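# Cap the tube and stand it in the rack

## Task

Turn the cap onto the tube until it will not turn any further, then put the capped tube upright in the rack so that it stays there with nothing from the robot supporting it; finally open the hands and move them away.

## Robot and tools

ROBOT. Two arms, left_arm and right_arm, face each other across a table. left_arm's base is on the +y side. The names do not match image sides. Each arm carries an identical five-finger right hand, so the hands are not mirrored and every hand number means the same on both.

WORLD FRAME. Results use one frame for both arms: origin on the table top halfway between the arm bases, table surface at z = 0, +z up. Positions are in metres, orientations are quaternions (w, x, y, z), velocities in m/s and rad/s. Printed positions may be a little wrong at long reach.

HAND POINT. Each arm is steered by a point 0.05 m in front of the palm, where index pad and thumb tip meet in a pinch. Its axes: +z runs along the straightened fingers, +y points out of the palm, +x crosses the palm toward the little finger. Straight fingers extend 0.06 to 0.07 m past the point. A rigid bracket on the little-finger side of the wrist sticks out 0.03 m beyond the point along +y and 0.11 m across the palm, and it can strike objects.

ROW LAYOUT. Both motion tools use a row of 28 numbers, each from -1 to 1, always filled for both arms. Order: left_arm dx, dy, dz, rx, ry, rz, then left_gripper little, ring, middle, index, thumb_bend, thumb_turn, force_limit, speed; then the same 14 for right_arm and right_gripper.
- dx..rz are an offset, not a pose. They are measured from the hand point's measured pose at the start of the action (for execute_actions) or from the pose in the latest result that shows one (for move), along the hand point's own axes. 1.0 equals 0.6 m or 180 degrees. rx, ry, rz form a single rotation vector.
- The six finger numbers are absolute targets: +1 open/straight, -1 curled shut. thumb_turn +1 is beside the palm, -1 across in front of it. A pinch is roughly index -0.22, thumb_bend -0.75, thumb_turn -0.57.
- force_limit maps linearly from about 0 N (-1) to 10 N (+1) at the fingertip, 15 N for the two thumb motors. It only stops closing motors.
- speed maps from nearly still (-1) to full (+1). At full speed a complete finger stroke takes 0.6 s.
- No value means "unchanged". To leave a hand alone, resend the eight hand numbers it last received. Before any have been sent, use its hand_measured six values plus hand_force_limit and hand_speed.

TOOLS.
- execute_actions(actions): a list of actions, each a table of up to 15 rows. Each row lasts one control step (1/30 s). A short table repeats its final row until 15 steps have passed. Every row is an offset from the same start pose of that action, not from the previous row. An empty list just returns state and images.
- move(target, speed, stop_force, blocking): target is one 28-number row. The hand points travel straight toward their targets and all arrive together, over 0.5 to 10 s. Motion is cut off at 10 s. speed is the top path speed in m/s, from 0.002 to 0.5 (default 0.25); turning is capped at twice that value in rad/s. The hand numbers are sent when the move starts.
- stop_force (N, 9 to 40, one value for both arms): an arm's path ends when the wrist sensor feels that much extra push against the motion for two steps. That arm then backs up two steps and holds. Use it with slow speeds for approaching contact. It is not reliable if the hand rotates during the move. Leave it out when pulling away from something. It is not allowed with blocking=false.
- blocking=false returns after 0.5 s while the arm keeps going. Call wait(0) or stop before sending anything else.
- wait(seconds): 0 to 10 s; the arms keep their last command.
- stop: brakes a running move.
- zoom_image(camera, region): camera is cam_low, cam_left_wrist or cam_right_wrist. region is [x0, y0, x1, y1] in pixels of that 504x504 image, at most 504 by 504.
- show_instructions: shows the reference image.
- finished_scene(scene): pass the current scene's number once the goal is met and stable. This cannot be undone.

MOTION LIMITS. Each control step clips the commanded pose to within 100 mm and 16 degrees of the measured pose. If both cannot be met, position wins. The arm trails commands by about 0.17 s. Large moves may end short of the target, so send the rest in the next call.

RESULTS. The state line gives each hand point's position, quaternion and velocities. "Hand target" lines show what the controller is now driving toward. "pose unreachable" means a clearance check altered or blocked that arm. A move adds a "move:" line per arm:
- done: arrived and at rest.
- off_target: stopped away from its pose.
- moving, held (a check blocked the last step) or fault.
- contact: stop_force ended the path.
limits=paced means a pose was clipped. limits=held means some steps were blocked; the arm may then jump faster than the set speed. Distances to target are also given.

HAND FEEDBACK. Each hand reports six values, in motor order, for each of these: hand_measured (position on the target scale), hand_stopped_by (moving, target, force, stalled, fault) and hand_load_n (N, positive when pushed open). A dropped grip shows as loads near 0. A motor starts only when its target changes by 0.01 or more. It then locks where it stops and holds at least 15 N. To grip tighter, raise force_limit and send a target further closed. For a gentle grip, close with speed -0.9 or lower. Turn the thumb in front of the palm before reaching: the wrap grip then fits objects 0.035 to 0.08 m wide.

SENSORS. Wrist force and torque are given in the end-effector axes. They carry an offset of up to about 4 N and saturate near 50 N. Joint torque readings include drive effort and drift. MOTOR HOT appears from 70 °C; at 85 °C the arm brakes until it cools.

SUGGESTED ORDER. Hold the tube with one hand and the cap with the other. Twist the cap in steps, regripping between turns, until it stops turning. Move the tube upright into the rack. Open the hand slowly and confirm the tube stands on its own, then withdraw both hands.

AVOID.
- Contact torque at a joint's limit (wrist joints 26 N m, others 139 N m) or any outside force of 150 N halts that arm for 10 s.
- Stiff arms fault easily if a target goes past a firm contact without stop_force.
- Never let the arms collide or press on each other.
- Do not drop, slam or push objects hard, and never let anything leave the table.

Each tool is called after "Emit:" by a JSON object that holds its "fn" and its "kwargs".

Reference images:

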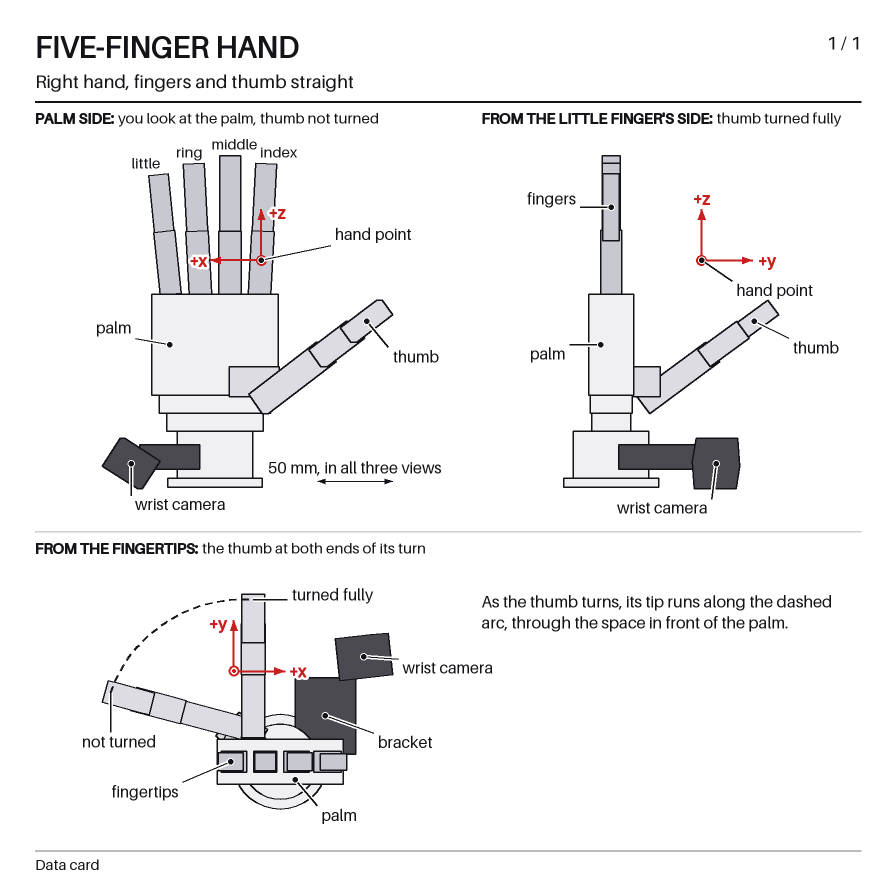

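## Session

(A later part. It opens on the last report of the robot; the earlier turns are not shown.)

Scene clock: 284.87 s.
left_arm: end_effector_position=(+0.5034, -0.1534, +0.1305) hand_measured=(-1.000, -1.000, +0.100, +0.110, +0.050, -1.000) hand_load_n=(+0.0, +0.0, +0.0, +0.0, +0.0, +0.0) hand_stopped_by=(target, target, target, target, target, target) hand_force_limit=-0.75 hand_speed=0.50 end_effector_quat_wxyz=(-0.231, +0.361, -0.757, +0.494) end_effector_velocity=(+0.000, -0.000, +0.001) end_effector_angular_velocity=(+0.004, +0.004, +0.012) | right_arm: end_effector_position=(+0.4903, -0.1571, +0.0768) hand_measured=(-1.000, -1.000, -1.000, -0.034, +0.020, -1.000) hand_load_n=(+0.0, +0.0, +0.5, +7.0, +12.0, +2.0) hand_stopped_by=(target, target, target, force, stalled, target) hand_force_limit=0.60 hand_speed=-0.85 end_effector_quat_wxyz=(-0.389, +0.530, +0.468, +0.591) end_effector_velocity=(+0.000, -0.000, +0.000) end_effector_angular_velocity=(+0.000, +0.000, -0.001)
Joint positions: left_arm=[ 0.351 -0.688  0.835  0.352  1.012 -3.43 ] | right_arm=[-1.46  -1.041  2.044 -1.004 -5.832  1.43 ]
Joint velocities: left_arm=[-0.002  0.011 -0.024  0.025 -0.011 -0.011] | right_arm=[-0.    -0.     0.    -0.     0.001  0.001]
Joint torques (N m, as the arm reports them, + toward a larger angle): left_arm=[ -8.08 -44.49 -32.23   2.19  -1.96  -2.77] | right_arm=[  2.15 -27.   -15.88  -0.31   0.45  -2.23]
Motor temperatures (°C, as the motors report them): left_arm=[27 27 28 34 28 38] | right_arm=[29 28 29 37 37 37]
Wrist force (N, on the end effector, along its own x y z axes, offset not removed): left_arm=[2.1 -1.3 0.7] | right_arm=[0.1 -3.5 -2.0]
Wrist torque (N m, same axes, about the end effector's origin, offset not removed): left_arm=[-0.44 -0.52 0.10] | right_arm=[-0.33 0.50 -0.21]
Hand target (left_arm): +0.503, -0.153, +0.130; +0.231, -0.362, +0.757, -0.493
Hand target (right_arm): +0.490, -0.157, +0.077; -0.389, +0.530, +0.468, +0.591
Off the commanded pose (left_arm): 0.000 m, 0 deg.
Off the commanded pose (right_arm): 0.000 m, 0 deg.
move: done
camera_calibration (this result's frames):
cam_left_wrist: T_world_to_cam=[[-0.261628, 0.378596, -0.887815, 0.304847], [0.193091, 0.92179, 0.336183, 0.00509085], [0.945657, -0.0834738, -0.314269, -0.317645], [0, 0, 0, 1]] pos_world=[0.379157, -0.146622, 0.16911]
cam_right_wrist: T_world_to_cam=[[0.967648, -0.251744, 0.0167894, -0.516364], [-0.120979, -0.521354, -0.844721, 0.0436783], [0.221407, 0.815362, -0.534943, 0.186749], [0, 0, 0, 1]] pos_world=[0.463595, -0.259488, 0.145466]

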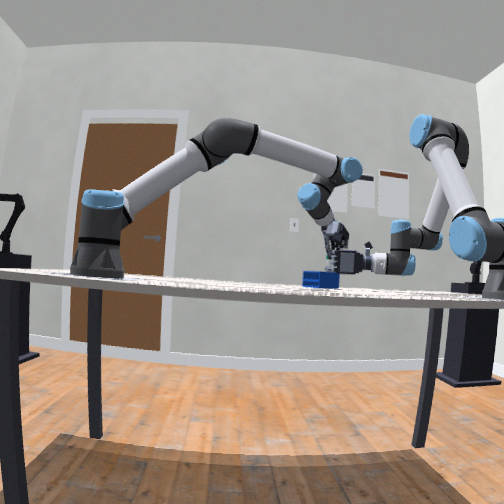

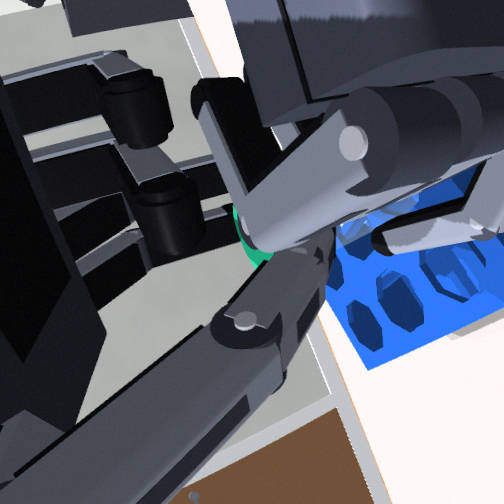

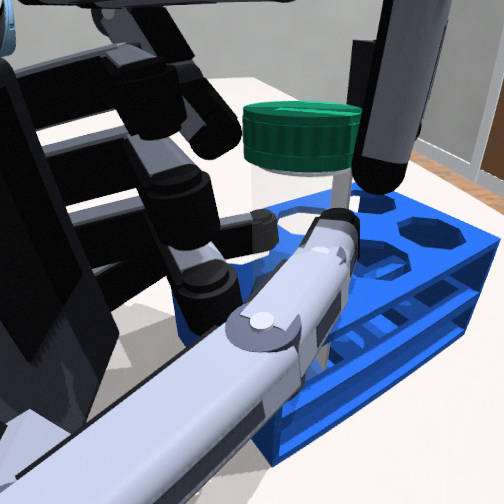

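Loads changed; likely near the stop. One more with a stronger grip.

Emit:
{"fn": "execute_actions", "kwargs": {"actions": [[[0,0,0,0,0,0,-1,-1,-0.3,-0.3,-0.3,-1,-0.7,-0.9,0,0,0,0,0,0,-1,-1,-1,-0.35,0,-1,0.6,-0.85]],[[0,0,0,0,0,0,-1,-1,-0.3,-0.3,-0.3,-1,-0.7,-0.9,0,0,0,0,0,0,-1,-1,-1,-0.35,0,-1,0.6,-0.85]],[[0,0.001,0.0005,0,0,0,-1,-1,-0.35,-0.35,-0.35,-1,0.35,-0.9,0,0,0,0,0,0,-1,-1,-1,-0.35,0,-1,0.6,-0.85]]]}}

Emit:
{"fn": "move", "kwargs": {"target": [0.0025,-0.002,0.0073,0,0.252,0.116,-1,-1,-0.35,-0.35,-0.35,-1,0.35,-0.9,0,0,0,0,0,0,-1,-1,-1,-0.35,0,-1,0.6,-0.85], "speed": 0.3}}

Emit:
{"fn": "move", "kwargs": {"target": [0.004,0.0013,-0.0067,0,-0.252,-0.116,-1,-1,0.1,0.11,0.05,-1,-0.75,0.5,0,0,0,0,0,0,-1,-1,-1,-0.35,0,-1,0.6,-0.85], "speed": 0.35}}

Emit:
{"fn": "zoom_image", "kwargs": {"camera": "cam_right_wrist", "region": [210,70,390,230]}}

Scene clock: 286.90 s.
left_arm: end_effector_position=(+0.5033, -0.1536, +0.1299) hand_measured=(-1.000, -1.000, -0.006, +0.036, -0.046, -1.000) hand_load_n=(+0.0, +0.0, +9.0, +8.0, +9.5, +1.5) hand_stopped_by=(target, target, force, force, moving, target) hand_force_limit=0.35 hand_speed=-0.90 end_effector_quat_wxyz=(-0.231, +0.361, -0.757, +0.494) end_effector_velocity=(-0.000, -0.000, -0.002) end_effector_angular_velocity=(+0.003, +0.000, -0.001) | right_arm: end_effector_position=(+0.4903, -0.1571, +0.0768) hand_measured=(-1.000, -1.000, -1.000, -0.034, +0.020, -1.000) hand_load_n=(+0.0, +0.0, +0.5, +9.5, +9.5, +2.0) hand_stopped_by=(target, target, target, force, stalled, target) hand_force_limit=0.60 hand_speed=-0.85 end_effector_quat_wxyz=(-0.389, +0.530, +0.468, +0.591) end_effector_velocity=(+0.001, +0.000, +0.001) end_effector_angular_velocity=(+0.001, -0.003, -0.001)
Joint positions: left_arm=[ 0.351 -0.687  0.836  0.351  1.012 -3.431] | right_arm=[-1.46  -1.041  2.044 -1.004 -5.832  1.43 ]
Joint velocities: left_arm=[-0.     0.003  0.    -0.    -0.     0.   ] | right_arm=[ 0.    -0.002  0.    -0.002  0.002 -0.   ]
Joint torques (N m, as the arm reports them, + toward a larger angle): left_arm=[ 10.95 -36.87  -4.54   0.37   1.16   2.68] | right_arm=[  2.46 -27.6  -17.09  -0.24   0.59  -2.13]
Motor temperatures (°C, as the motors report them): left_arm=[27 27 28 34 28 38] | right_arm=[29 28 29 37 37 37]
Wrist force (N, on the end effector, along its own x y z axes, offset not removed): left_arm=[3.7 -8.6 4.8] | right_arm=[1.1 -5.1 2.4]
Wrist torque (N m, same axes, about the end effector's origin, offset not removed): left_arm=[-0.09 -0.45 0.03] | right_arm=[-0.19 0.52 0.32]
Hand target (left_arm): +0.503, -0.154, +0.130; +0.231, -0.361, +0.757, -0.494
Hand target (right_arm): +0.490, -0.157, +0.077; -0.389, +0.530, +0.468, +0.591
Off the commanded pose (left_arm): 0.000 m, 0 deg.
Off the commanded pose (right_arm): 0.000 m, 0 deg.
camera_calibration (this result's frames):
cam_left_wrist: T_world_to_cam=[[-0.261549, 0.378529, -0.887867, 0.304302], [0.193229, 0.921801, 0.336074, 0.00538069], [0.94565, -0.0836622, -0.314239, -0.317763], [0, 0, 0, 1]] pos_world=[0.379043, -0.146732, 0.168518]
cam_right_wrist: T_world_to_cam=[[0.967648, -0.251744, 0.0167894, -0.516364], [-0.120979, -0.521354, -0.844721, 0.0436783], [0.221407, 0.815362, -0.534943, 0.18675], [0, 0, 0, 1]] pos_world=[0.463595, -0.259488, 0.145466]

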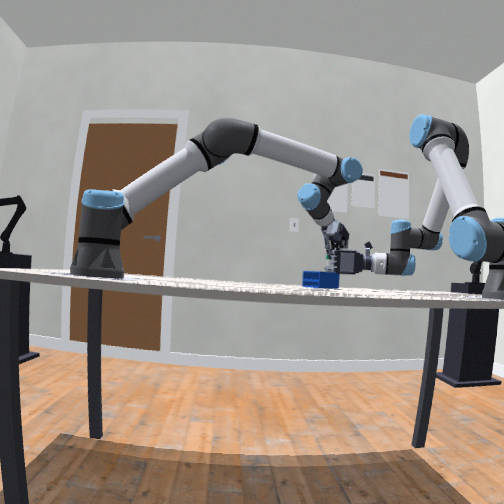

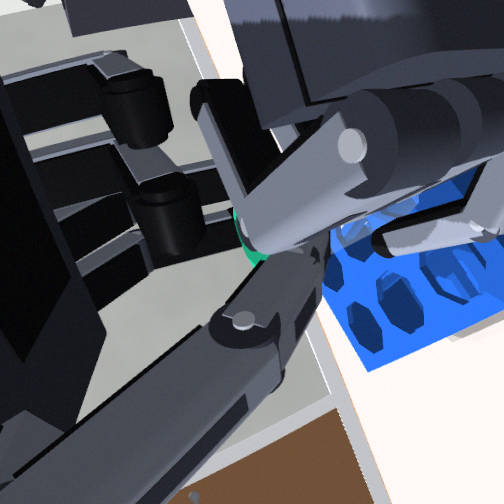

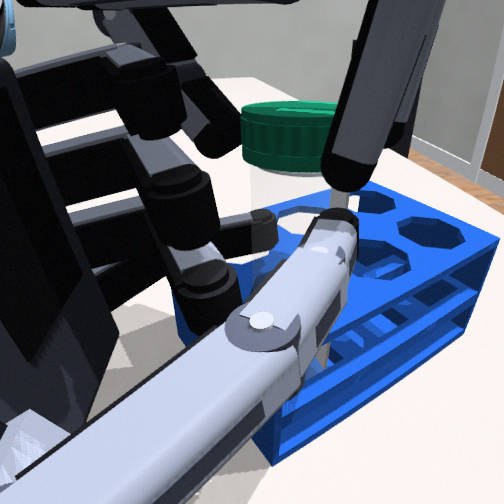

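Scene clock: 288.97 s.
left_arm: end_effector_position=(+0.5059, -0.1572, +0.1296) hand_measured=(-1.000, -1.000, -0.006, +0.036, -0.046, -1.000) hand_load_n=(+0.0, +0.0, +6.5, +5.0, +11.0, +0.5) hand_stopped_by=(target, target, force, force, force, target) hand_force_limit=0.35 hand_speed=-0.90 end_effector_quat_wxyz=(-0.007, +0.005, -0.839, +0.545) end_effector_velocity=(+0.001, -0.000, +0.001) end_effector_angular_velocity=(+0.004, +0.001, -0.009) | right_arm: end_effector_position=(+0.4903, -0.1571, +0.0768) hand_measured=(-1.000, -1.000, -1.000, -0.034, +0.020, -1.000) hand_load_n=(+0.0, +0.0, +0.5, +7.5, +11.5, +3.5) hand_stopped_by=(target, target, target, force, stalled, target) hand_force_limit=0.60 hand_speed=-0.85 end_effector_quat_wxyz=(-0.389, +0.530, +0.468, +0.591) end_effector_velocity=(+0.000, +0.000, +0.001) end_effector_angular_velocity=(+0.000, -0.001, +0.000)
Joint positions: left_arm=[ 0.604 -0.69   0.839  0.32   2.023 -2.916] | right_arm=[-1.46  -1.041  2.044 -1.004 -5.832  1.43 ]
Joint velocities: left_arm=[ 0.003  0.009 -0.019  0.017  0.011  0.007] | right_arm=[-0.    -0.001  0.    -0.001 -0.     0.001]
Joint torques (N m, as the arm reports them, + toward a larger angle): left_arm=[ 10.04 -40.81 -29.37   2.24   1.97   2.74] | right_arm=[  1.54 -27.27 -16.14  -0.18   0.65  -2.2 ]
Motor temperatures (°C, as the motors report them): left_arm=[27 27 28 34 28 38] | right_arm=[29 28 29 37 37 37]
Wrist force (N, on the end effector, along its own x y z axes, offset not removed): left_arm=[0.6 -4.3 -1.4] | right_arm=[-3.5 -2.0 -4.3]
Wrist torque (N m, same axes, about the end effector's origin, offset not removed): left_arm=[-0.39 -0.26 -0.08] | right_arm=[-0.13 0.45 0.14]
Hand target (left_arm): +0.506, -0.157, +0.130; +0.007, -0.004, +0.839, -0.545
Hand target (right_arm): +0.490, -0.157, +0.077; -0.389, +0.530, +0.468, +0.591
Off the commanded pose (left_arm): 0.001 m, 0 deg.
Off the commanded pose (right_arm): 0.000 m, 0 deg.
move: done
camera_calibration (this result's frames):
cam_left_wrist: T_world_to_cam=[[0.132882, 0.444676, -0.88578, 0.116628], [0.824655, 0.446157, 0.34769, -0.387409], [0.549806, -0.776664, -0.307418, -0.230182], [0, 0, 0, 1]] pos_world=[0.430537, -0.0577903, 0.167242]
cam_right_wrist: T_world_to_cam=[[0.967648, -0.251744, 0.0167896, -0.516364], [-0.120979, -0.521354, -0.844721, 0.0436783], [0.221407, 0.815362, -0.534943, 0.186749], [0, 0, 0, 1]] pos_world=[0.463595, -0.259488, 0.145466]

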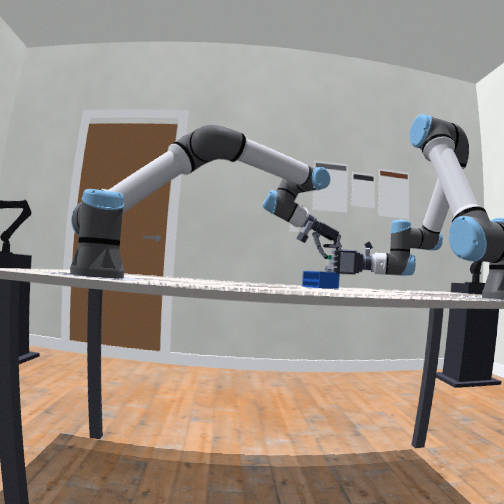

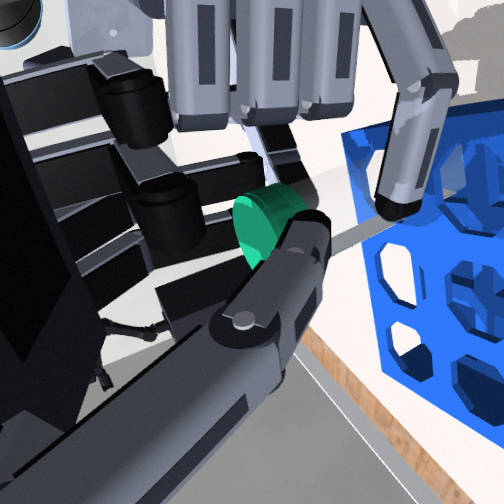

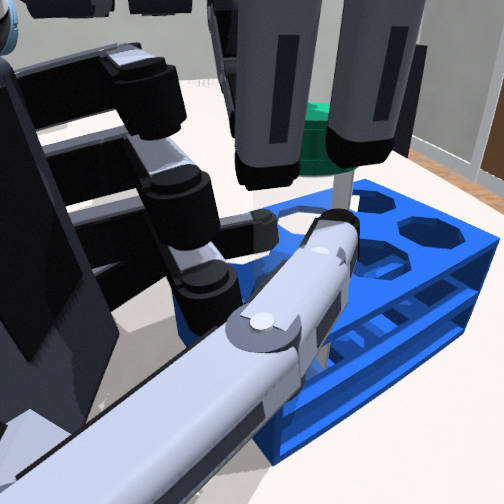

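Scene clock: 290.83 s.
left_arm: end_effector_position=(+0.5034, -0.1535, +0.1302) hand_measured=(-1.000, -1.000, +0.100, +0.110, +0.050, -1.000) hand_load_n=(+0.0, +0.0, +0.0, +0.0, +0.0, +0.0) hand_stopped_by=(target, target, target, target, target, target) hand_force_limit=-0.75 hand_speed=0.50 end_effector_quat_wxyz=(-0.231, +0.361, -0.756, +0.494) end_effector_velocity=(-0.000, -0.001, +0.002) end_effector_angular_velocity=(+0.003, +0.004, +0.011) | right_arm: end_effector_position=(+0.4903, -0.1571, +0.0768) hand_measured=(-1.000, -1.000, -1.000, -0.036, +0.020, -1.000) hand_load_n=(+0.0, +0.0, +0.5, +7.0, +12.0, +2.5) hand_stopped_by=(target, target, target, force, stalled, target) hand_force_limit=0.60 hand_speed=-0.85 end_effector_quat_wxyz=(-0.389, +0.530, +0.468, +0.591) end_effector_velocity=(+0.000, -0.000, +0.000) end_effector_angular_velocity=(-0.001, -0.002, -0.001)
Joint positions: left_arm=[ 0.351 -0.689  0.838  0.348  1.011 -3.43 ] | right_arm=[-1.46  -1.041  2.044 -1.004 -5.832  1.43 ]
Joint velocities: left_arm=[-0.002  0.01  -0.024  0.024 -0.011 -0.011] | right_arm=[ 0.     0.    -0.     0.     0.001 -0.002]
Joint torques (N m, as the arm reports them, + toward a larger angle): left_arm=[-10.17 -41.98 -32.67   2.05  -2.3   -2.84] | right_arm=[  1.56 -26.95 -16.1   -0.26   0.65  -2.21]
Motor temperatures (°C, as the motors report them): left_arm=[27 27 28 34 28 38] | right_arm=[29 28 29 37 37 37]
Wrist force (N, on the end effector, along its own x y z axes, offset not removed): left_arm=[1.9 -0.6 2.5] | right_arm=[4.0 -1.8 0.6]
Wrist torque (N m, same axes, about the end effector's origin, offset not removed): left_arm=[-0.43 -0.53 0.04] | right_arm=[-0.32 0.25 0.18]
Hand target (left_arm): +0.503, -0.154, +0.130; +0.231, -0.362, +0.756, -0.494
Hand target (right_arm): +0.490, -0.157, +0.077; -0.389, +0.530, +0.468, +0.591
Off the commanded pose (left_arm): 0.000 m, 0 deg.
Off the commanded pose (right_arm): 0.000 m, 0 deg.
move: done
camera_calibration (this result's frames):
cam_left_wrist: T_world_to_cam=[[-0.260843, 0.377554, -0.88849, 0.304083], [0.19312, 0.922155, 0.335164, 0.00545345], [0.945868, -0.0841602, -0.313451, -0.31799], [0, 0, 0, 1]] pos_world=[0.379041, -0.146599, 0.168672]
cam_right_wrist: T_world_to_cam=[[0.967648, -0.251744, 0.0167894, -0.516364], [-0.120979, -0.521354, -0.844721, 0.0436783], [0.221406, 0.815362, -0.534943, 0.18675], [0, 0, 0, 1]] pos_world=[0.463595, -0.259488, 0.145466]

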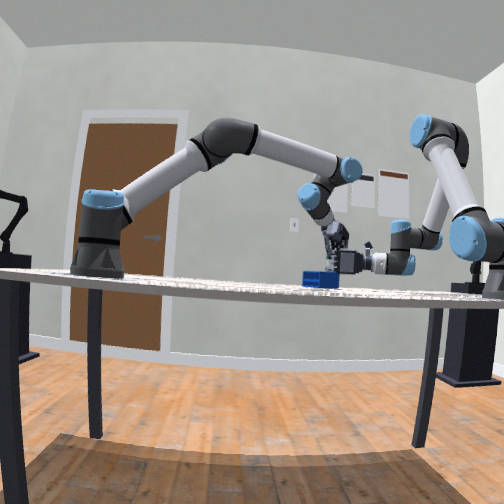

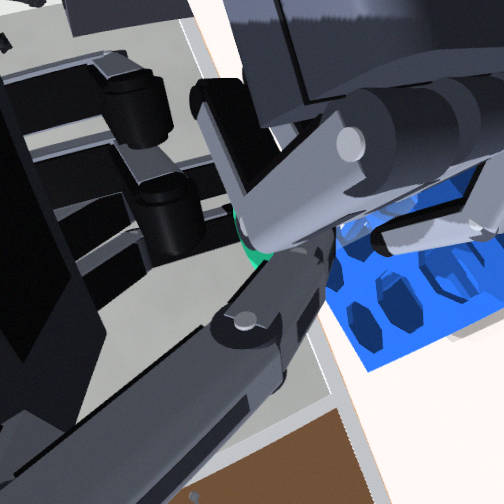

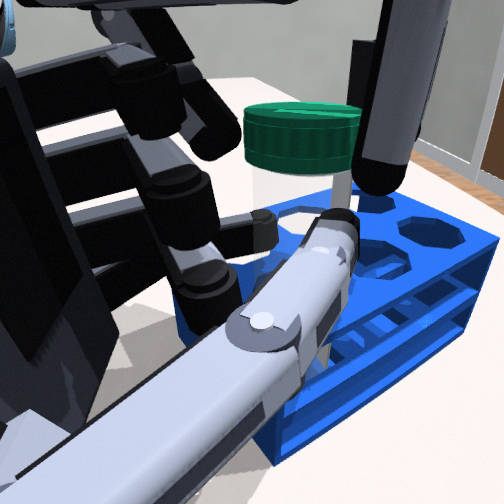

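Region (210, 70, 390, 230) of cam_right_wrist's 504x504 image, scaled by 2.800, with more detail than that image has.

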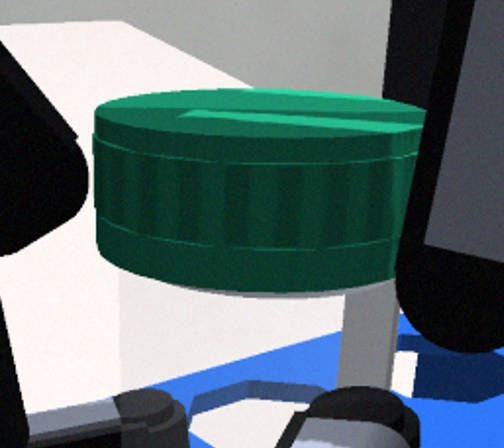

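Still descending.

Emit:
{"fn": "execute_actions", "kwargs": {"actions": [[[0,0,0,0,0,0,-1,-1,-0.3,-0.3,-0.3,-1,-0.7,-0.9,0,0,0,0,0,0,-1,-1,-1,-0.35,0,-1,0.6,-0.85]],[[0,0,0,0,0,0,-1,-1,-0.3,-0.3,-0.3,-1,-0.7,-0.9,0,0,0,0,0,0,-1,-1,-1,-0.35,0,-1,0.6,-0.85]],[[0,0.001,0.0005,0,0,0,-1,-1,-0.35,-0.35,-0.35,-1,0.35,-0.9,0,0,0,0,0,0,-1,-1,-1,-0.35,0,-1,0.6,-0.85]]]}}

Emit:
{"fn": "move", "kwargs": {"target": [0.0025,-0.002,0.0073,0,0.252,0.116,-1,-1,-0.35,-0.35,-0.35,-1,0.35,-0.9,0,0,0,0,0,0,-1,-1,-1,-0.35,0,-1,0.6,-0.85], "speed": 0.3}}

Emit:
{"fn": "move", "kwargs": {"target": [0.004,0.0013,-0.0067,0,-0.252,-0.116,-1,-1,0.1,0.11,0.05,-1,-0.75,0.5,0,0,0,0,0,0,-1,-1,-1,-0.35,0,-1,0.6,-0.85], "speed": 0.35}}

Emit:
{"fn": "zoom_image", "kwargs": {"camera": "cam_right_wrist", "region": [210,70,390,230]}}

Scene clock: 292.73 s.
left_arm: end_effector_position=(+0.5032, -0.1536, +0.1296) hand_measured=(-1.000, -1.000, -0.006, +0.042, -0.050, -1.000) hand_load_n=(+0.0, +0.0, +8.5, +8.0, +9.5, +1.0) hand_stopped_by=(target, target, force, force, moving, target) hand_force_limit=0.35 hand_speed=-0.90 end_effector_quat_wxyz=(-0.231, +0.361, -0.756, +0.494) end_effector_velocity=(+0.000, +0.000, -0.001) end_effector_angular_velocity=(+0.001, +0.001, +0.001) | right_arm: end_effector_position=(+0.4903, -0.1571, +0.0768) hand_measured=(-1.000, -1.000, -1.000, -0.036, +0.020, -1.000) hand_load_n=(+0.0, +0.0, +0.5, +9.0, +10.0, +2.5) hand_stopped_by=(target, target, target, force, stalled, target) hand_force_limit=0.60 hand_speed=-0.85 end_effector_quat_wxyz=(-0.389, +0.530, +0.468, +0.591) end_effector_velocity=(+0.000, -0.000, -0.001) end_effector_angular_velocity=(+0.000, +0.003, -0.001)
Joint positions: left_arm=[ 0.35  -0.688  0.839  0.347  1.011 -3.43 ] | right_arm=[-1.46  -1.041  2.044 -1.004 -5.832  1.43 ]
Joint velocities: left_arm=[ 0.     0.001  0.001 -0.    -0.    -0.001] | right_arm=[ 0.     0.001 -0.     0.001  0.001  0.001]
Joint torques (N m, as the arm reports them, + toward a larger angle): left_arm=[  9.76 -38.35  -5.15   0.58   1.18   2.34] | right_arm=[  1.43 -27.49 -15.88  -0.22   0.61  -2.17]
Motor temperatures (°C, as the motors report them): left_arm=[27 27 28 34 28 38] | right_arm=[29 28 29 37 37 37]
Wrist force (N, on the end effector, along its own x y z axes, offset not removed): left_arm=[2.2 -8.7 5.9] | right_arm=[1.8 -8.3 -0.5]
Wrist torque (N m, same axes, about the end effector's origin, offset not removed): left_arm=[-0.31 -0.26 -0.04] | right_arm=[-0.46 0.19 -0.18]
Hand target (left_arm): +0.503, -0.154, +0.129; +0.231, -0.361, +0.756, -0.494
Hand target (right_arm): +0.490, -0.157, +0.077; -0.389, +0.530, +0.468, +0.591
Off the commanded pose (left_arm): 0.000 m, 0 deg.
Off the commanded pose (right_arm): 0.000 m, 0 deg.
camera_calibration (this result's frames):
cam_left_wrist: T_world_to_cam=[[-0.26077, 0.377507, -0.888531, 0.303531], [0.193263, 0.922158, 0.335074, 0.00573736], [0.945859, -0.0843429, -0.313429, -0.318107], [0, 0, 0, 1]] pos_world=[0.378927, -0.146706, 0.168071]
cam_right_wrist: T_world_to_cam=[[0.967648, -0.251744, 0.0167893, -0.516364], [-0.120979, -0.521354, -0.844721, 0.0436783], [0.221407, 0.815362, -0.534943, 0.18675], [0, 0, 0, 1]] pos_world=[0.463595, -0.259488, 0.145466]

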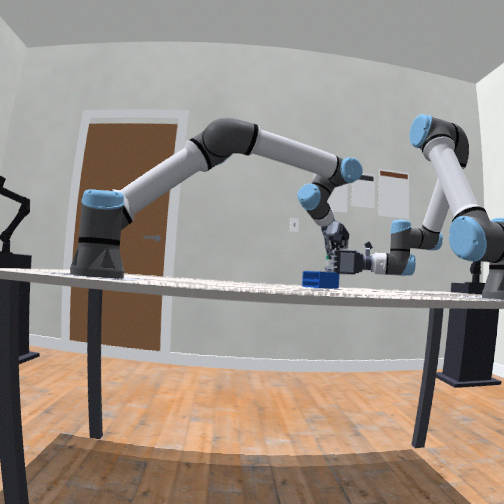

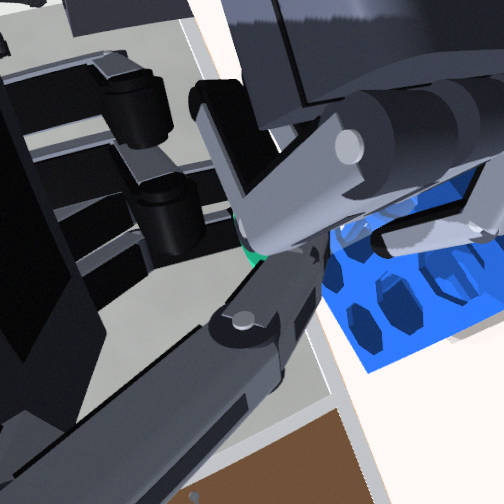

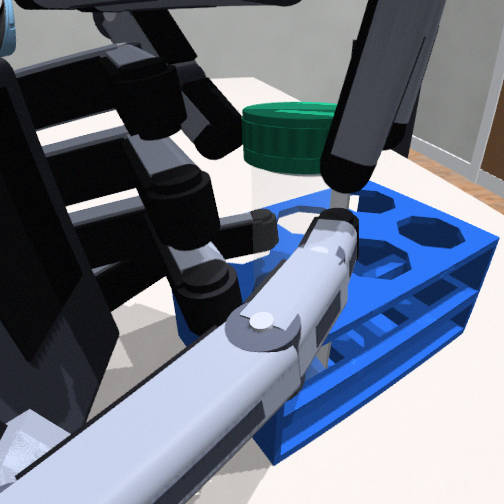

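Scene clock: 294.80 s.
left_arm: end_effector_position=(+0.5058, -0.1573, +0.1292) hand_measured=(-1.000, -1.000, -0.006, +0.042, -0.050, -1.000) hand_load_n=(+0.0, +0.0, +4.5, +3.5, +10.0, -1.5) hand_stopped_by=(target, target, force, force, force, target) hand_force_limit=0.35 hand_speed=-0.90 end_effector_quat_wxyz=(-0.007, +0.004, -0.838, +0.545) end_effector_velocity=(-0.000, -0.001, -0.000) end_effector_angular_velocity=(+0.005, +0.002, -0.011) | right_arm: end_effector_position=(+0.4903, -0.1571, +0.0768) hand_measured=(-1.000, -1.000, -1.000, -0.036, +0.020, -1.000) hand_load_n=(+0.0, +0.0, +0.5, +5.0, +13.0, +4.0) hand_stopped_by=(target, target, target, force, stalled, target) hand_force_limit=0.60 hand_speed=-0.85 end_effector_quat_wxyz=(-0.389, +0.530, +0.468, +0.591) end_effector_velocity=(+0.000, -0.000, -0.001) end_effector_angular_velocity=(+0.000, +0.001, -0.000)
Joint positions: left_arm=[ 0.604 -0.691  0.842  0.317  2.023 -2.916] | right_arm=[-1.46  -1.041  2.044 -1.004 -5.832  1.43 ]
Joint velocities: left_arm=[ 0.002  0.009 -0.018  0.017  0.011  0.007] | right_arm=[-0.     0.001  0.    -0.002  0.     0.001]
Joint torques (N m, as the arm reports them, + toward a larger angle): left_arm=[  9.05 -41.12 -33.29   0.19   2.06   2.59] | right_arm=[  1.86 -26.6  -16.71  -0.29   0.67  -2.16]
Motor temperatures (°C, as the motors report them): left_arm=[27 27 28 34 28 38] | right_arm=[29 28 29 37 37 37]
Wrist force (N, on the end effector, along its own x y z axes, offset not removed): left_arm=[0.7 -3.0 -5.8] | right_arm=[-4.1 3.8 -11.0]
Wrist torque (N m, same axes, about the end effector's origin, offset not removed): left_arm=[-0.78 -0.22 -0.10] | right_arm=[0.68 0.58 0.25]
Hand target (left_arm): +0.506, -0.157, +0.129; +0.007, -0.004, +0.838, -0.545
Hand target (right_arm): +0.490, -0.157, +0.077; -0.389, +0.530, +0.468, +0.591
Off the commanded pose (left_arm): 0.001 m, 0 deg.
Off the commanded pose (right_arm): 0.000 m, 0 deg.
move: done
camera_calibration (this result's frames):
cam_left_wrist: T_world_to_cam=[[0.133675, 0.443539, -0.88623, 0.115842], [0.82454, 0.446325, 0.347747, -0.387109], [0.549786, -0.777217, -0.306053, -0.230537], [0, 0, 0, 1]] pos_world=[0.430448, -0.057781, 0.166722]
cam_right_wrist: T_world_to_cam=[[0.967648, -0.251744, 0.0167897, -0.516364], [-0.120979, -0.521354, -0.844721, 0.0436783], [0.221407, 0.815362, -0.534943, 0.18675], [0, 0, 0, 1]] pos_world=[0.463595, -0.259488, 0.145466]

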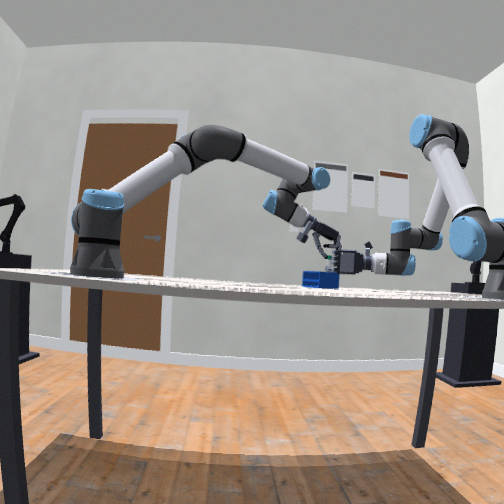

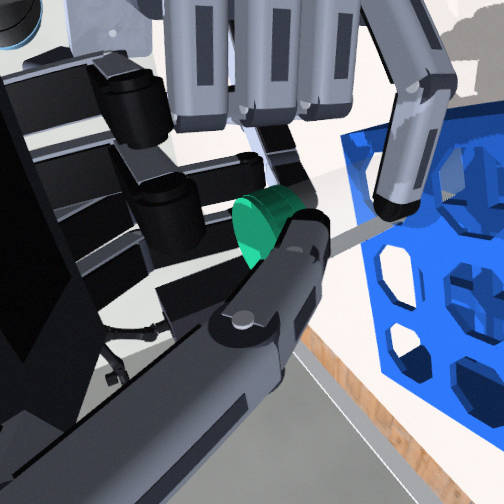

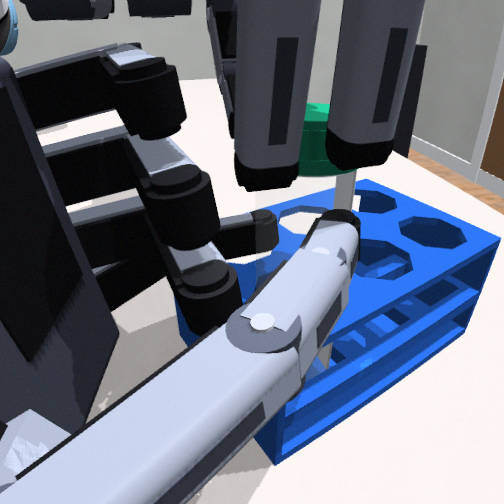

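Scene clock: 296.67 s.
left_arm: end_effector_position=(+0.5033, -0.1536, +0.1298) hand_measured=(-1.000, -1.000, +0.100, +0.110, +0.050, -1.000) hand_load_n=(+0.0, +0.0, +0.0, +0.0, +0.0, +0.0) hand_stopped_by=(target, target, target, target, target, target) hand_force_limit=-0.75 hand_speed=0.50 end_effector_quat_wxyz=(-0.231, +0.361, -0.756, +0.495) end_effector_velocity=(+0.001, -0.000, -0.000) end_effector_angular_velocity=(+0.005, +0.005, +0.013) | right_arm: end_effector_position=(+0.4903, -0.1571, +0.0768) hand_measured=(-1.000, -1.000, -1.000, -0.036, +0.020, -1.000) hand_load_n=(+0.0, +0.0, +0.5, +7.0, +12.0, +2.5) hand_stopped_by=(target, target, target, force, stalled, target) hand_force_limit=0.60 hand_speed=-0.85 end_effector_quat_wxyz=(-0.389, +0.530, +0.468, +0.591) end_effector_velocity=(-0.000, +0.000, -0.000) end_effector_angular_velocity=(+0.000, +0.002, +0.001)
Joint positions: left_arm=[ 0.35  -0.69   0.841  0.344  1.011 -3.43 ] | right_arm=[-1.46  -1.041  2.044 -1.004 -5.832  1.43 ]
Joint velocities: left_arm=[-0.001  0.012 -0.024  0.024 -0.011 -0.011] | right_arm=[ 0.     0.     0.    -0.    -0.001  0.002]
Joint torques (N m, as the arm reports them, + toward a larger angle): left_arm=[-10.44 -44.75 -31.68   2.2   -2.35  -2.85] | right_arm=[  1.45 -26.75 -17.07  -0.29   0.65  -2.21]
Motor temperatures (°C, as the motors report them): left_arm=[27 27 28 34 28 38] | right_arm=[29 28 29 37 37 37]
Wrist force (N, on the end effector, along its own x y z axes, offset not removed): left_arm=[1.9 -2.6 1.0] | right_arm=[2.5 -1.4 -4.5]
Wrist torque (N m, same axes, about the end effector's origin, offset not removed): left_arm=[-0.73 -0.48 -0.04] | right_arm=[0.15 0.34 -0.16]
Hand target (left_arm): +0.503, -0.154, +0.130; +0.231, -0.361, +0.756, -0.494
Hand target (right_arm): +0.490, -0.157, +0.077; -0.389, +0.530, +0.468, +0.591
Off the commanded pose (left_arm): 0.000 m, 0 deg.
Off the commanded pose (right_arm): 0.000 m, 0 deg.
move: done
camera_calibration (this result's frames):
cam_left_wrist: T_world_to_cam=[[-0.260072, 0.376541, -0.889145, 0.303314], [0.193163, 0.922507, 0.334169, 0.0058046], [0.946071, -0.0848421, -0.312652, -0.318328], [0, 0, 0, 1]] pos_world=[0.378923, -0.146572, 0.168224]
cam_right_wrist: T_world_to_cam=[[0.967648, -0.251744, 0.0167894, -0.516364], [-0.120979, -0.521354, -0.844721, 0.0436784], [0.221407, 0.815362, -0.534943, 0.186749], [0, 0, 0, 1]] pos_world=[0.463595, -0.259488, 0.145466]

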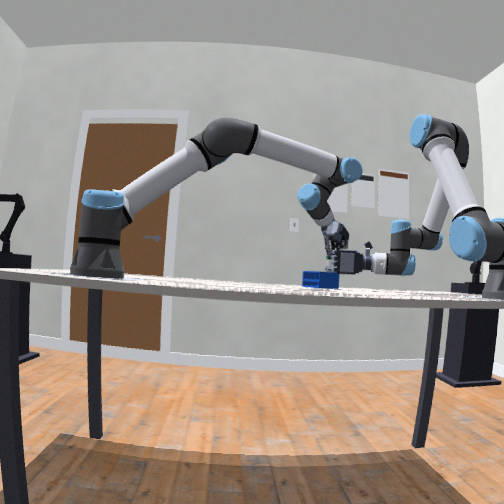

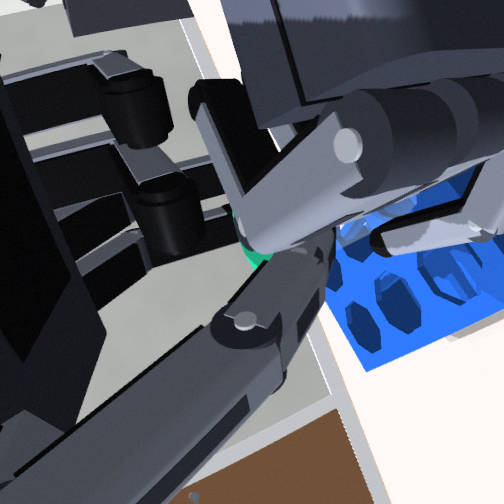

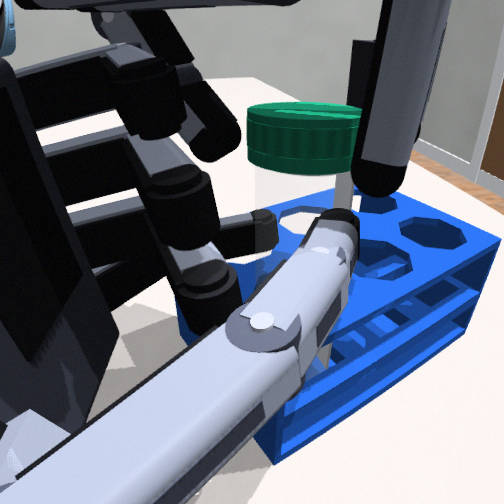

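Region (210, 70, 390, 230) of cam_right_wrist's 504x504 image, scaled by 2.800, with more detail than that image has.

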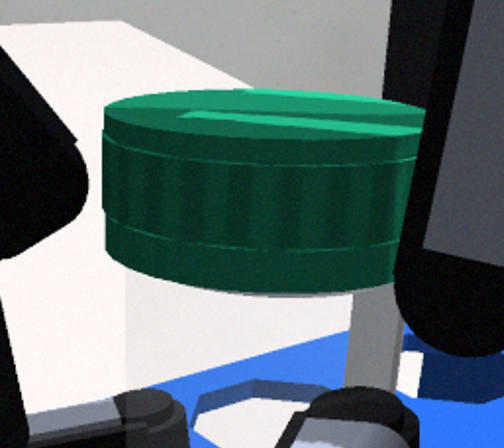

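Emit:
{"fn": "execute_actions", "kwargs": {"actions": [[[0,-0.0008,0.0018,0,0,0,-1,-1,-0.3,-0.3,-0.3,-1,-0.7,-0.9,0,0,0,0,0,0,-1,-1,-1,-0.35,0,-1,0.6,-0.85]],[[0,0,0,0,0,0,-1,-1,-0.3,-0.3,-0.3,-1,-0.7,-0.9,0,0,0,0,0,0,-1,-1,-1,-0.35,0,-1,0.6,-0.85]],[[0,0.001,0.0005,0,0,0,-1,-1,-0.35,-0.35,-0.35,-1,0.7,-0.9,0,0,0,0,0,0,-1,-1,-1,-0.35,0,-1,0.6,-0.85]],[[0,0,0,0,0,0,-1,-1,-0.35,-0.35,-0.35,-1,0.7,-0.9,0,0,0,0,0,0,-1,-1,-1,-0.35,0,-1,0.6,-0.85]]]}}

Emit:
{"fn": "move", "kwargs": {"target": [0.0025,-0.002,0.0073,0,0.252,0.116,-1,-1,-0.35,-0.35,-0.35,-1,0.7,-0.9,0,0,0,0,0,0,-1,-1,-1,-0.35,0,-1,0.6,-0.85], "speed": 0.2}}

Emit:
{"fn": "move", "kwargs": {"target": [0.004,0.0013,-0.0067,0,-0.252,-0.116,-1,-1,0.1,0.11,0.05,-1,-0.75,0.5,0,0,0,0,0,0,-1,-1,-1,-0.35,0,-1,0.6,-0.85], "speed": 0.35}}

Emit:
{"fn": "zoom_image", "kwargs": {"camera": "cam_right_wrist", "region": [210,70,390,230]}}

Scene clock: 299.03 s.
left_arm: end_effector_position=(+0.5042, -0.1544, +0.1292) hand_measured=(-1.000, -1.000, -0.022, +0.026, -0.046, -1.000) hand_load_n=(+0.0, +0.0, +10.0, +11.0, +12.0, +1.0) hand_stopped_by=(target, target, force, force, force, target) hand_force_limit=0.70 hand_speed=-0.90 end_effector_quat_wxyz=(-0.231, +0.361, -0.756, +0.495) end_effector_velocity=(-0.000, -0.000, -0.001) end_effector_angular_velocity=(-0.000, +0.001, -0.000) | right_arm: end_effector_position=(+0.4903, -0.1571, +0.0768) hand_measured=(-1.000, -1.000, -1.000, -0.036, +0.020, -1.000) hand_load_n=(+0.0, +0.0, +0.5, +9.5, +9.5, +3.0) hand_stopped_by=(target, target, target, force, stalled, target) hand_force_limit=0.60 hand_speed=-0.85 end_effector_quat_wxyz=(-0.389, +0.530, +0.468, +0.591) end_effector_velocity=(-0.000, +0.000, +0.000) end_effector_angular_velocity=(-0.000, -0.001, +0.000)
Joint positions: left_arm=[ 0.351 -0.686  0.836  0.346  1.012 -3.429] | right_arm=[-1.46  -1.041  2.044 -1.004 -5.832  1.43 ]
Joint velocities: left_arm=[-0.001  0.001 -0.    -0.     0.    -0.001] | right_arm=[ 0.     0.    -0.    -0.     0.    -0.001]
Joint torques (N m, as the arm reports them, + toward a larger angle): left_arm=[ 11.78 -38.39  -6.53   1.39   0.74   2.71] | right_arm=[  1.89 -27.63 -16.09  -0.26   0.64  -2.19]
Motor temperatures (°C, as the motors report them): left_arm=[27 27 28 34 28 38] | right_arm=[29 28 29 37 37 37]
Wrist force (N, on the end effector, along its own x y z axes, offset not removed): left_arm=[5.6 -12.5 4.9] | right_arm=[0.5 -4.7 4.7]
Wrist torque (N m, same axes, about the end effector's origin, offset not removed): left_arm=[-0.42 -0.28 -0.09] | right_arm=[0.04 0.44 0.27]
Hand target (left_arm): +0.504, -0.154, +0.129; +0.231, -0.361, +0.756, -0.495
Hand target (right_arm): +0.490, -0.157, +0.077; -0.389, +0.530, +0.468, +0.591
Off the commanded pose (left_arm): 0.000 m, 0 deg.
Off the commanded pose (right_arm): 0.000 m, 0 deg.
camera_calibration (this result's frames):
cam_left_wrist: T_world_to_cam=[[-0.260044, 0.37647, -0.889184, 0.30328], [0.19321, 0.922528, 0.334083, 0.00658054], [0.946069, -0.0849232, -0.312636, -0.31944], [0, 0, 0, 1]] pos_world=[0.379807, -0.147375, 0.167605]
cam_right_wrist: T_world_to_cam=[[0.967648, -0.251744, 0.0167897, -0.516364], [-0.120979, -0.521354, -0.844721, 0.0436783], [0.221407, 0.815362, -0.534943, 0.186749], [0, 0, 0, 1]] pos_world=[0.463595, -0.259488, 0.145466]

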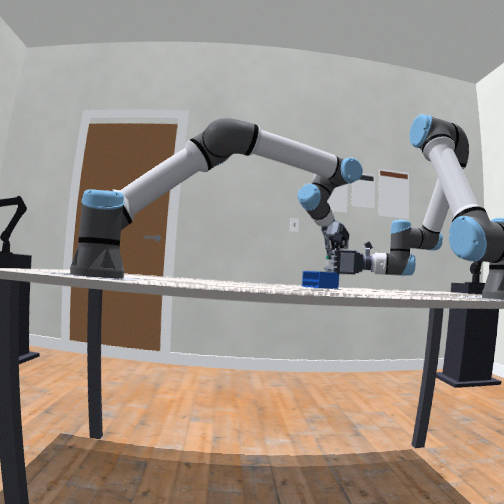

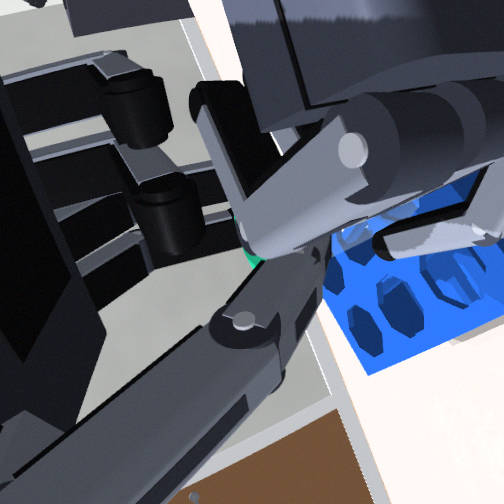

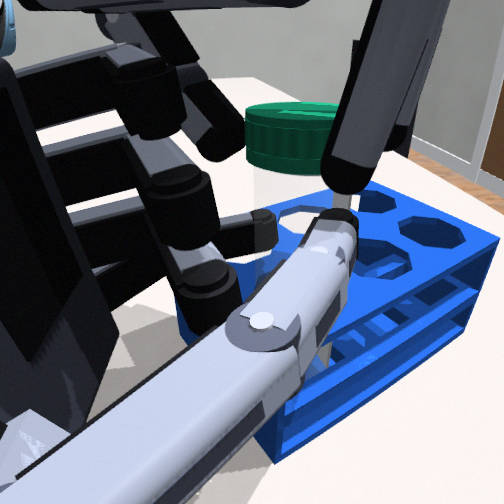

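Scene clock: 301.70 s.
left_arm: end_effector_position=(+0.5067, -0.1580, +0.1289) hand_measured=(-1.000, -1.000, -0.024, +0.026, -0.046, -1.000) hand_load_n=(+0.0, +0.0, +0.0, +8.5, +10.0, -2.5) hand_stopped_by=(target, target, force, force, force, target) hand_force_limit=0.70 hand_speed=-0.90 end_effector_quat_wxyz=(-0.008, +0.004, -0.838, +0.546) end_effector_velocity=(+0.000, -0.000, -0.001) end_effector_angular_velocity=(+0.006, +0.003, -0.013) | right_arm: end_effector_position=(+0.4903, -0.1571, +0.0768) hand_measured=(-1.000, -1.000, -1.000, -0.036, +0.018, -1.000) hand_load_n=(+0.0, +0.0, +0.5, +0.0, +9.0, +3.5) hand_stopped_by=(target, target, target, force, stalled, target) hand_force_limit=0.60 hand_speed=-0.85 end_effector_quat_wxyz=(-0.389, +0.530, +0.468, +0.591) end_effector_velocity=(+0.000, -0.000, -0.000) end_effector_angular_velocity=(-0.000, +0.001, -0.001)
Joint positions: left_arm=[ 0.605 -0.688  0.838  0.316  2.024 -2.916] | right_arm=[-1.46  -1.041  2.044 -1.004 -5.832  1.43 ]
Joint velocities: left_arm=[ 0.004  0.012 -0.02   0.019  0.015  0.009] | right_arm=[-0.     0.     0.     0.001  0.     0.   ]
Joint torques (N m, as the arm reports them, + toward a larger angle): left_arm=[  8.25 -38.53 -32.03   1.11   3.21   2.85] | right_arm=[  1.04 -27.95 -16.25  -0.35   0.64  -2.26]
Motor temperatures (°C, as the motors report them): left_arm=[27 27 28 34 28 38] | right_arm=[29 28 29 37 37 37]
Wrist force (N, on the end effector, along its own x y z axes, offset not removed): left_arm=[-2.6 -0.8 -3.7] | right_arm=[-3.8 -2.8 -10.1]
Wrist torque (N m, same axes, about the end effector's origin, offset not removed): left_arm=[-0.67 -0.35 -0.08] | right_arm=[-0.35 0.69 -0.18]
Hand target (left_arm): +0.507, -0.158, +0.129; +0.007, -0.004, +0.838, -0.546
Hand target (right_arm): +0.490, -0.157, +0.077; -0.389, +0.530, +0.468, +0.591
Off the commanded pose (left_arm): 0.001 m, 0 deg.
Off the commanded pose (right_arm): 0.000 m, 0 deg.
move: done
camera_calibration (this result's frames):
cam_left_wrist: T_world_to_cam=[[0.134291, 0.442441, -0.886686, 0.115333], [0.824251, 0.446824, 0.347793, -0.38717], [0.55007, -0.777557, -0.304678, -0.232098], [0, 0, 0, 1]] pos_world=[0.431307, -0.0585013, 0.166204]
cam_right_wrist: T_world_to_cam=[[0.967648, -0.251744, 0.0167895, -0.516364], [-0.120979, -0.521354, -0.844721, 0.0436784], [0.221407, 0.815362, -0.534943, 0.186749], [0, 0, 0, 1]] pos_world=[0.463595, -0.259488, 0.145466]

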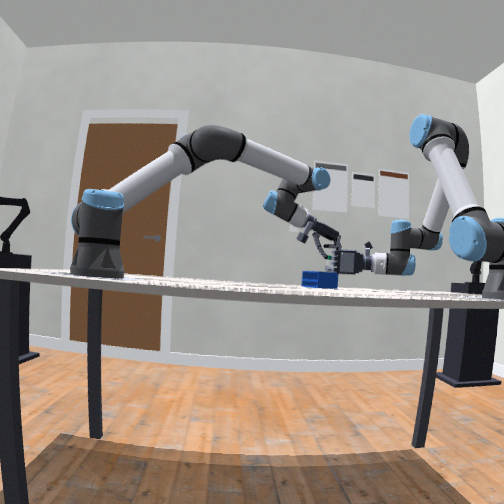

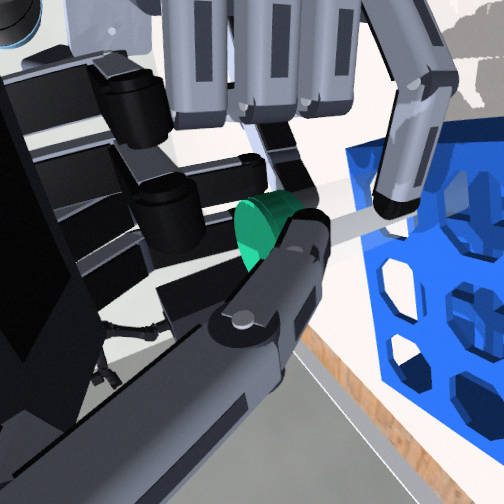

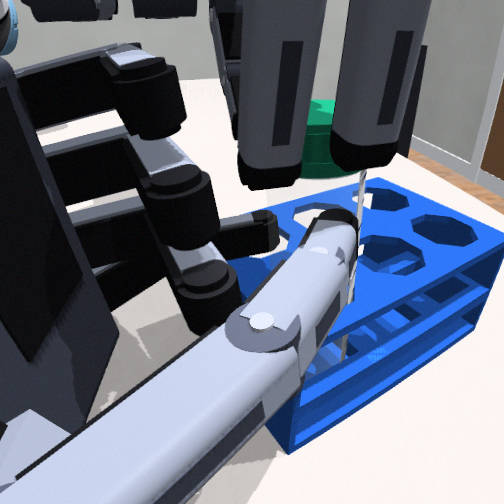

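Scene clock: 303.57 s.
left_arm: end_effector_position=(+0.5042, -0.1543, +0.1295) hand_measured=(-1.000, -1.000, +0.100, +0.110, +0.050, -1.000) hand_load_n=(+0.0, +0.0, +0.0, +0.0, +0.0, +0.0) hand_stopped_by=(target, target, target, target, target, target) hand_force_limit=-0.75 hand_speed=0.50 end_effector_quat_wxyz=(-0.231, +0.361, -0.756, +0.495) end_effector_velocity=(+0.000, -0.000, +0.001) end_effector_angular_velocity=(+0.003, +0.005, +0.013) | right_arm: end_effector_position=(+0.4903, -0.1571, +0.0768) hand_measured=(-1.000, -1.000, -1.000, -0.036, +0.018, -1.000) hand_load_n=(+0.0, +0.0, +0.5, +0.0, +7.5, +3.0) hand_stopped_by=(target, target, target, force, stalled, target) hand_force_limit=0.60 hand_speed=-0.85 end_effector_quat_wxyz=(-0.389, +0.530, +0.468, +0.591) end_effector_velocity=(-0.000, +0.000, +0.000) end_effector_angular_velocity=(+0.001, +0.003, -0.000)
Joint positions: left_arm=[ 0.351 -0.687  0.838  0.343  1.012 -3.429] | right_arm=[-1.46  -1.041  2.044 -1.004 -5.832  1.43 ]
Joint velocities: left_arm=[-0.002  0.011 -0.024  0.024 -0.011 -0.012] | right_arm=[ 0.    -0.001  0.     0.     0.     0.004]
Joint torques (N m, as the arm reports them, + toward a larger angle): left_arm=[ -9.11 -42.52 -32.21   2.25  -1.8   -2.88] | right_arm=[  1.61 -27.28 -15.9   -0.32   0.84  -2.14]
Motor temperatures (°C, as the motors report them): left_arm=[27 27 28 34 28 38] | right_arm=[29 28 29 37 37 37]
Wrist force (N, on the end effector, along its own x y z axes, offset not removed): left_arm=[1.4 -1.3 1.2] | right_arm=[0.9 -1.3 -2.4]
Wrist torque (N m, same axes, about the end effector's origin, offset not removed): left_arm=[-0.56 -0.42 -0.01] | right_arm=[-0.10 0.32 0.10]
Hand target (left_arm): +0.504, -0.154, +0.129; +0.231, -0.361, +0.756, -0.495
Hand target (right_arm): +0.490, -0.157, +0.077; -0.389, +0.530, +0.468, +0.591
Off the commanded pose (left_arm): 0.000 m, 0 deg.
Off the commanded pose (right_arm): 0.000 m, 0 deg.
move: done
camera_calibration (this result's frames):
cam_left_wrist: T_world_to_cam=[[-0.259445, 0.375406, -0.889808, 0.303121], [0.192846, 0.92294, 0.333155, 0.00680661], [0.946308, -0.0851603, -0.311848, -0.319618], [0, 0, 0, 1]] pos_world=[0.379788, -0.147294, 0.16778]
cam_right_wrist: T_world_to_cam=[[0.967648, -0.251744, 0.0167897, -0.516364], [-0.120979, -0.521354, -0.844721, 0.0436783], [0.221407, 0.815362, -0.534943, 0.186749], [0, 0, 0, 1]] pos_world=[0.463595, -0.259488, 0.145466]

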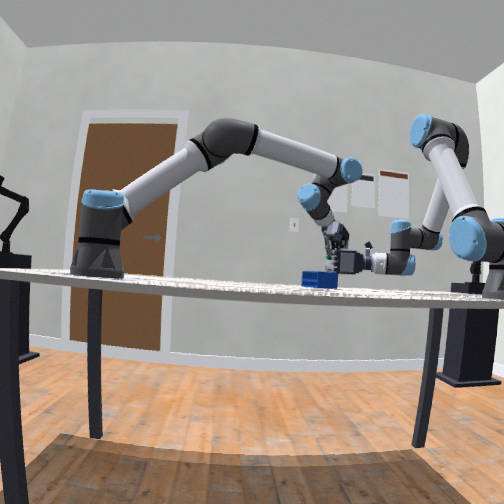

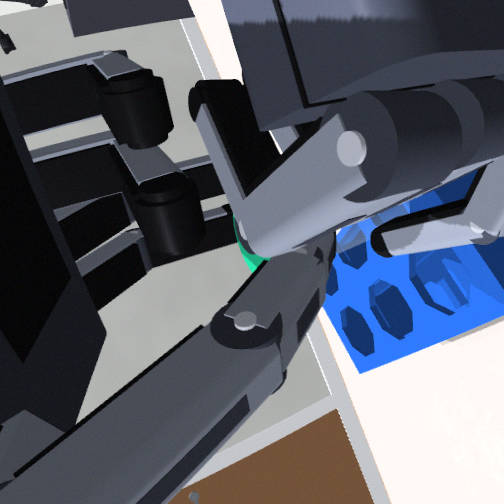

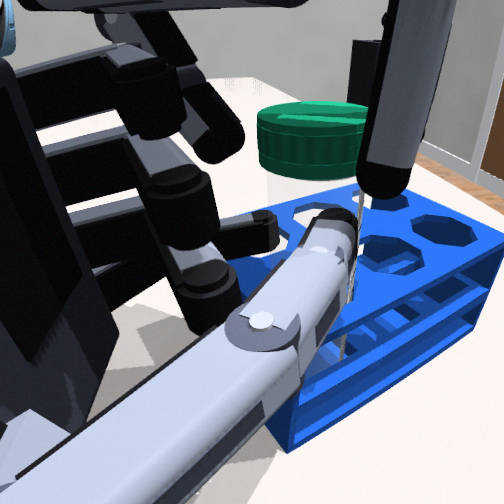

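Region (210, 70, 390, 230) of cam_right_wrist's 504x504 image, scaled by 2.800, with more detail than that image has.

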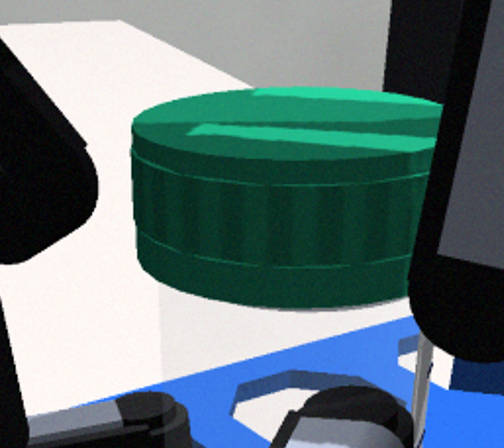

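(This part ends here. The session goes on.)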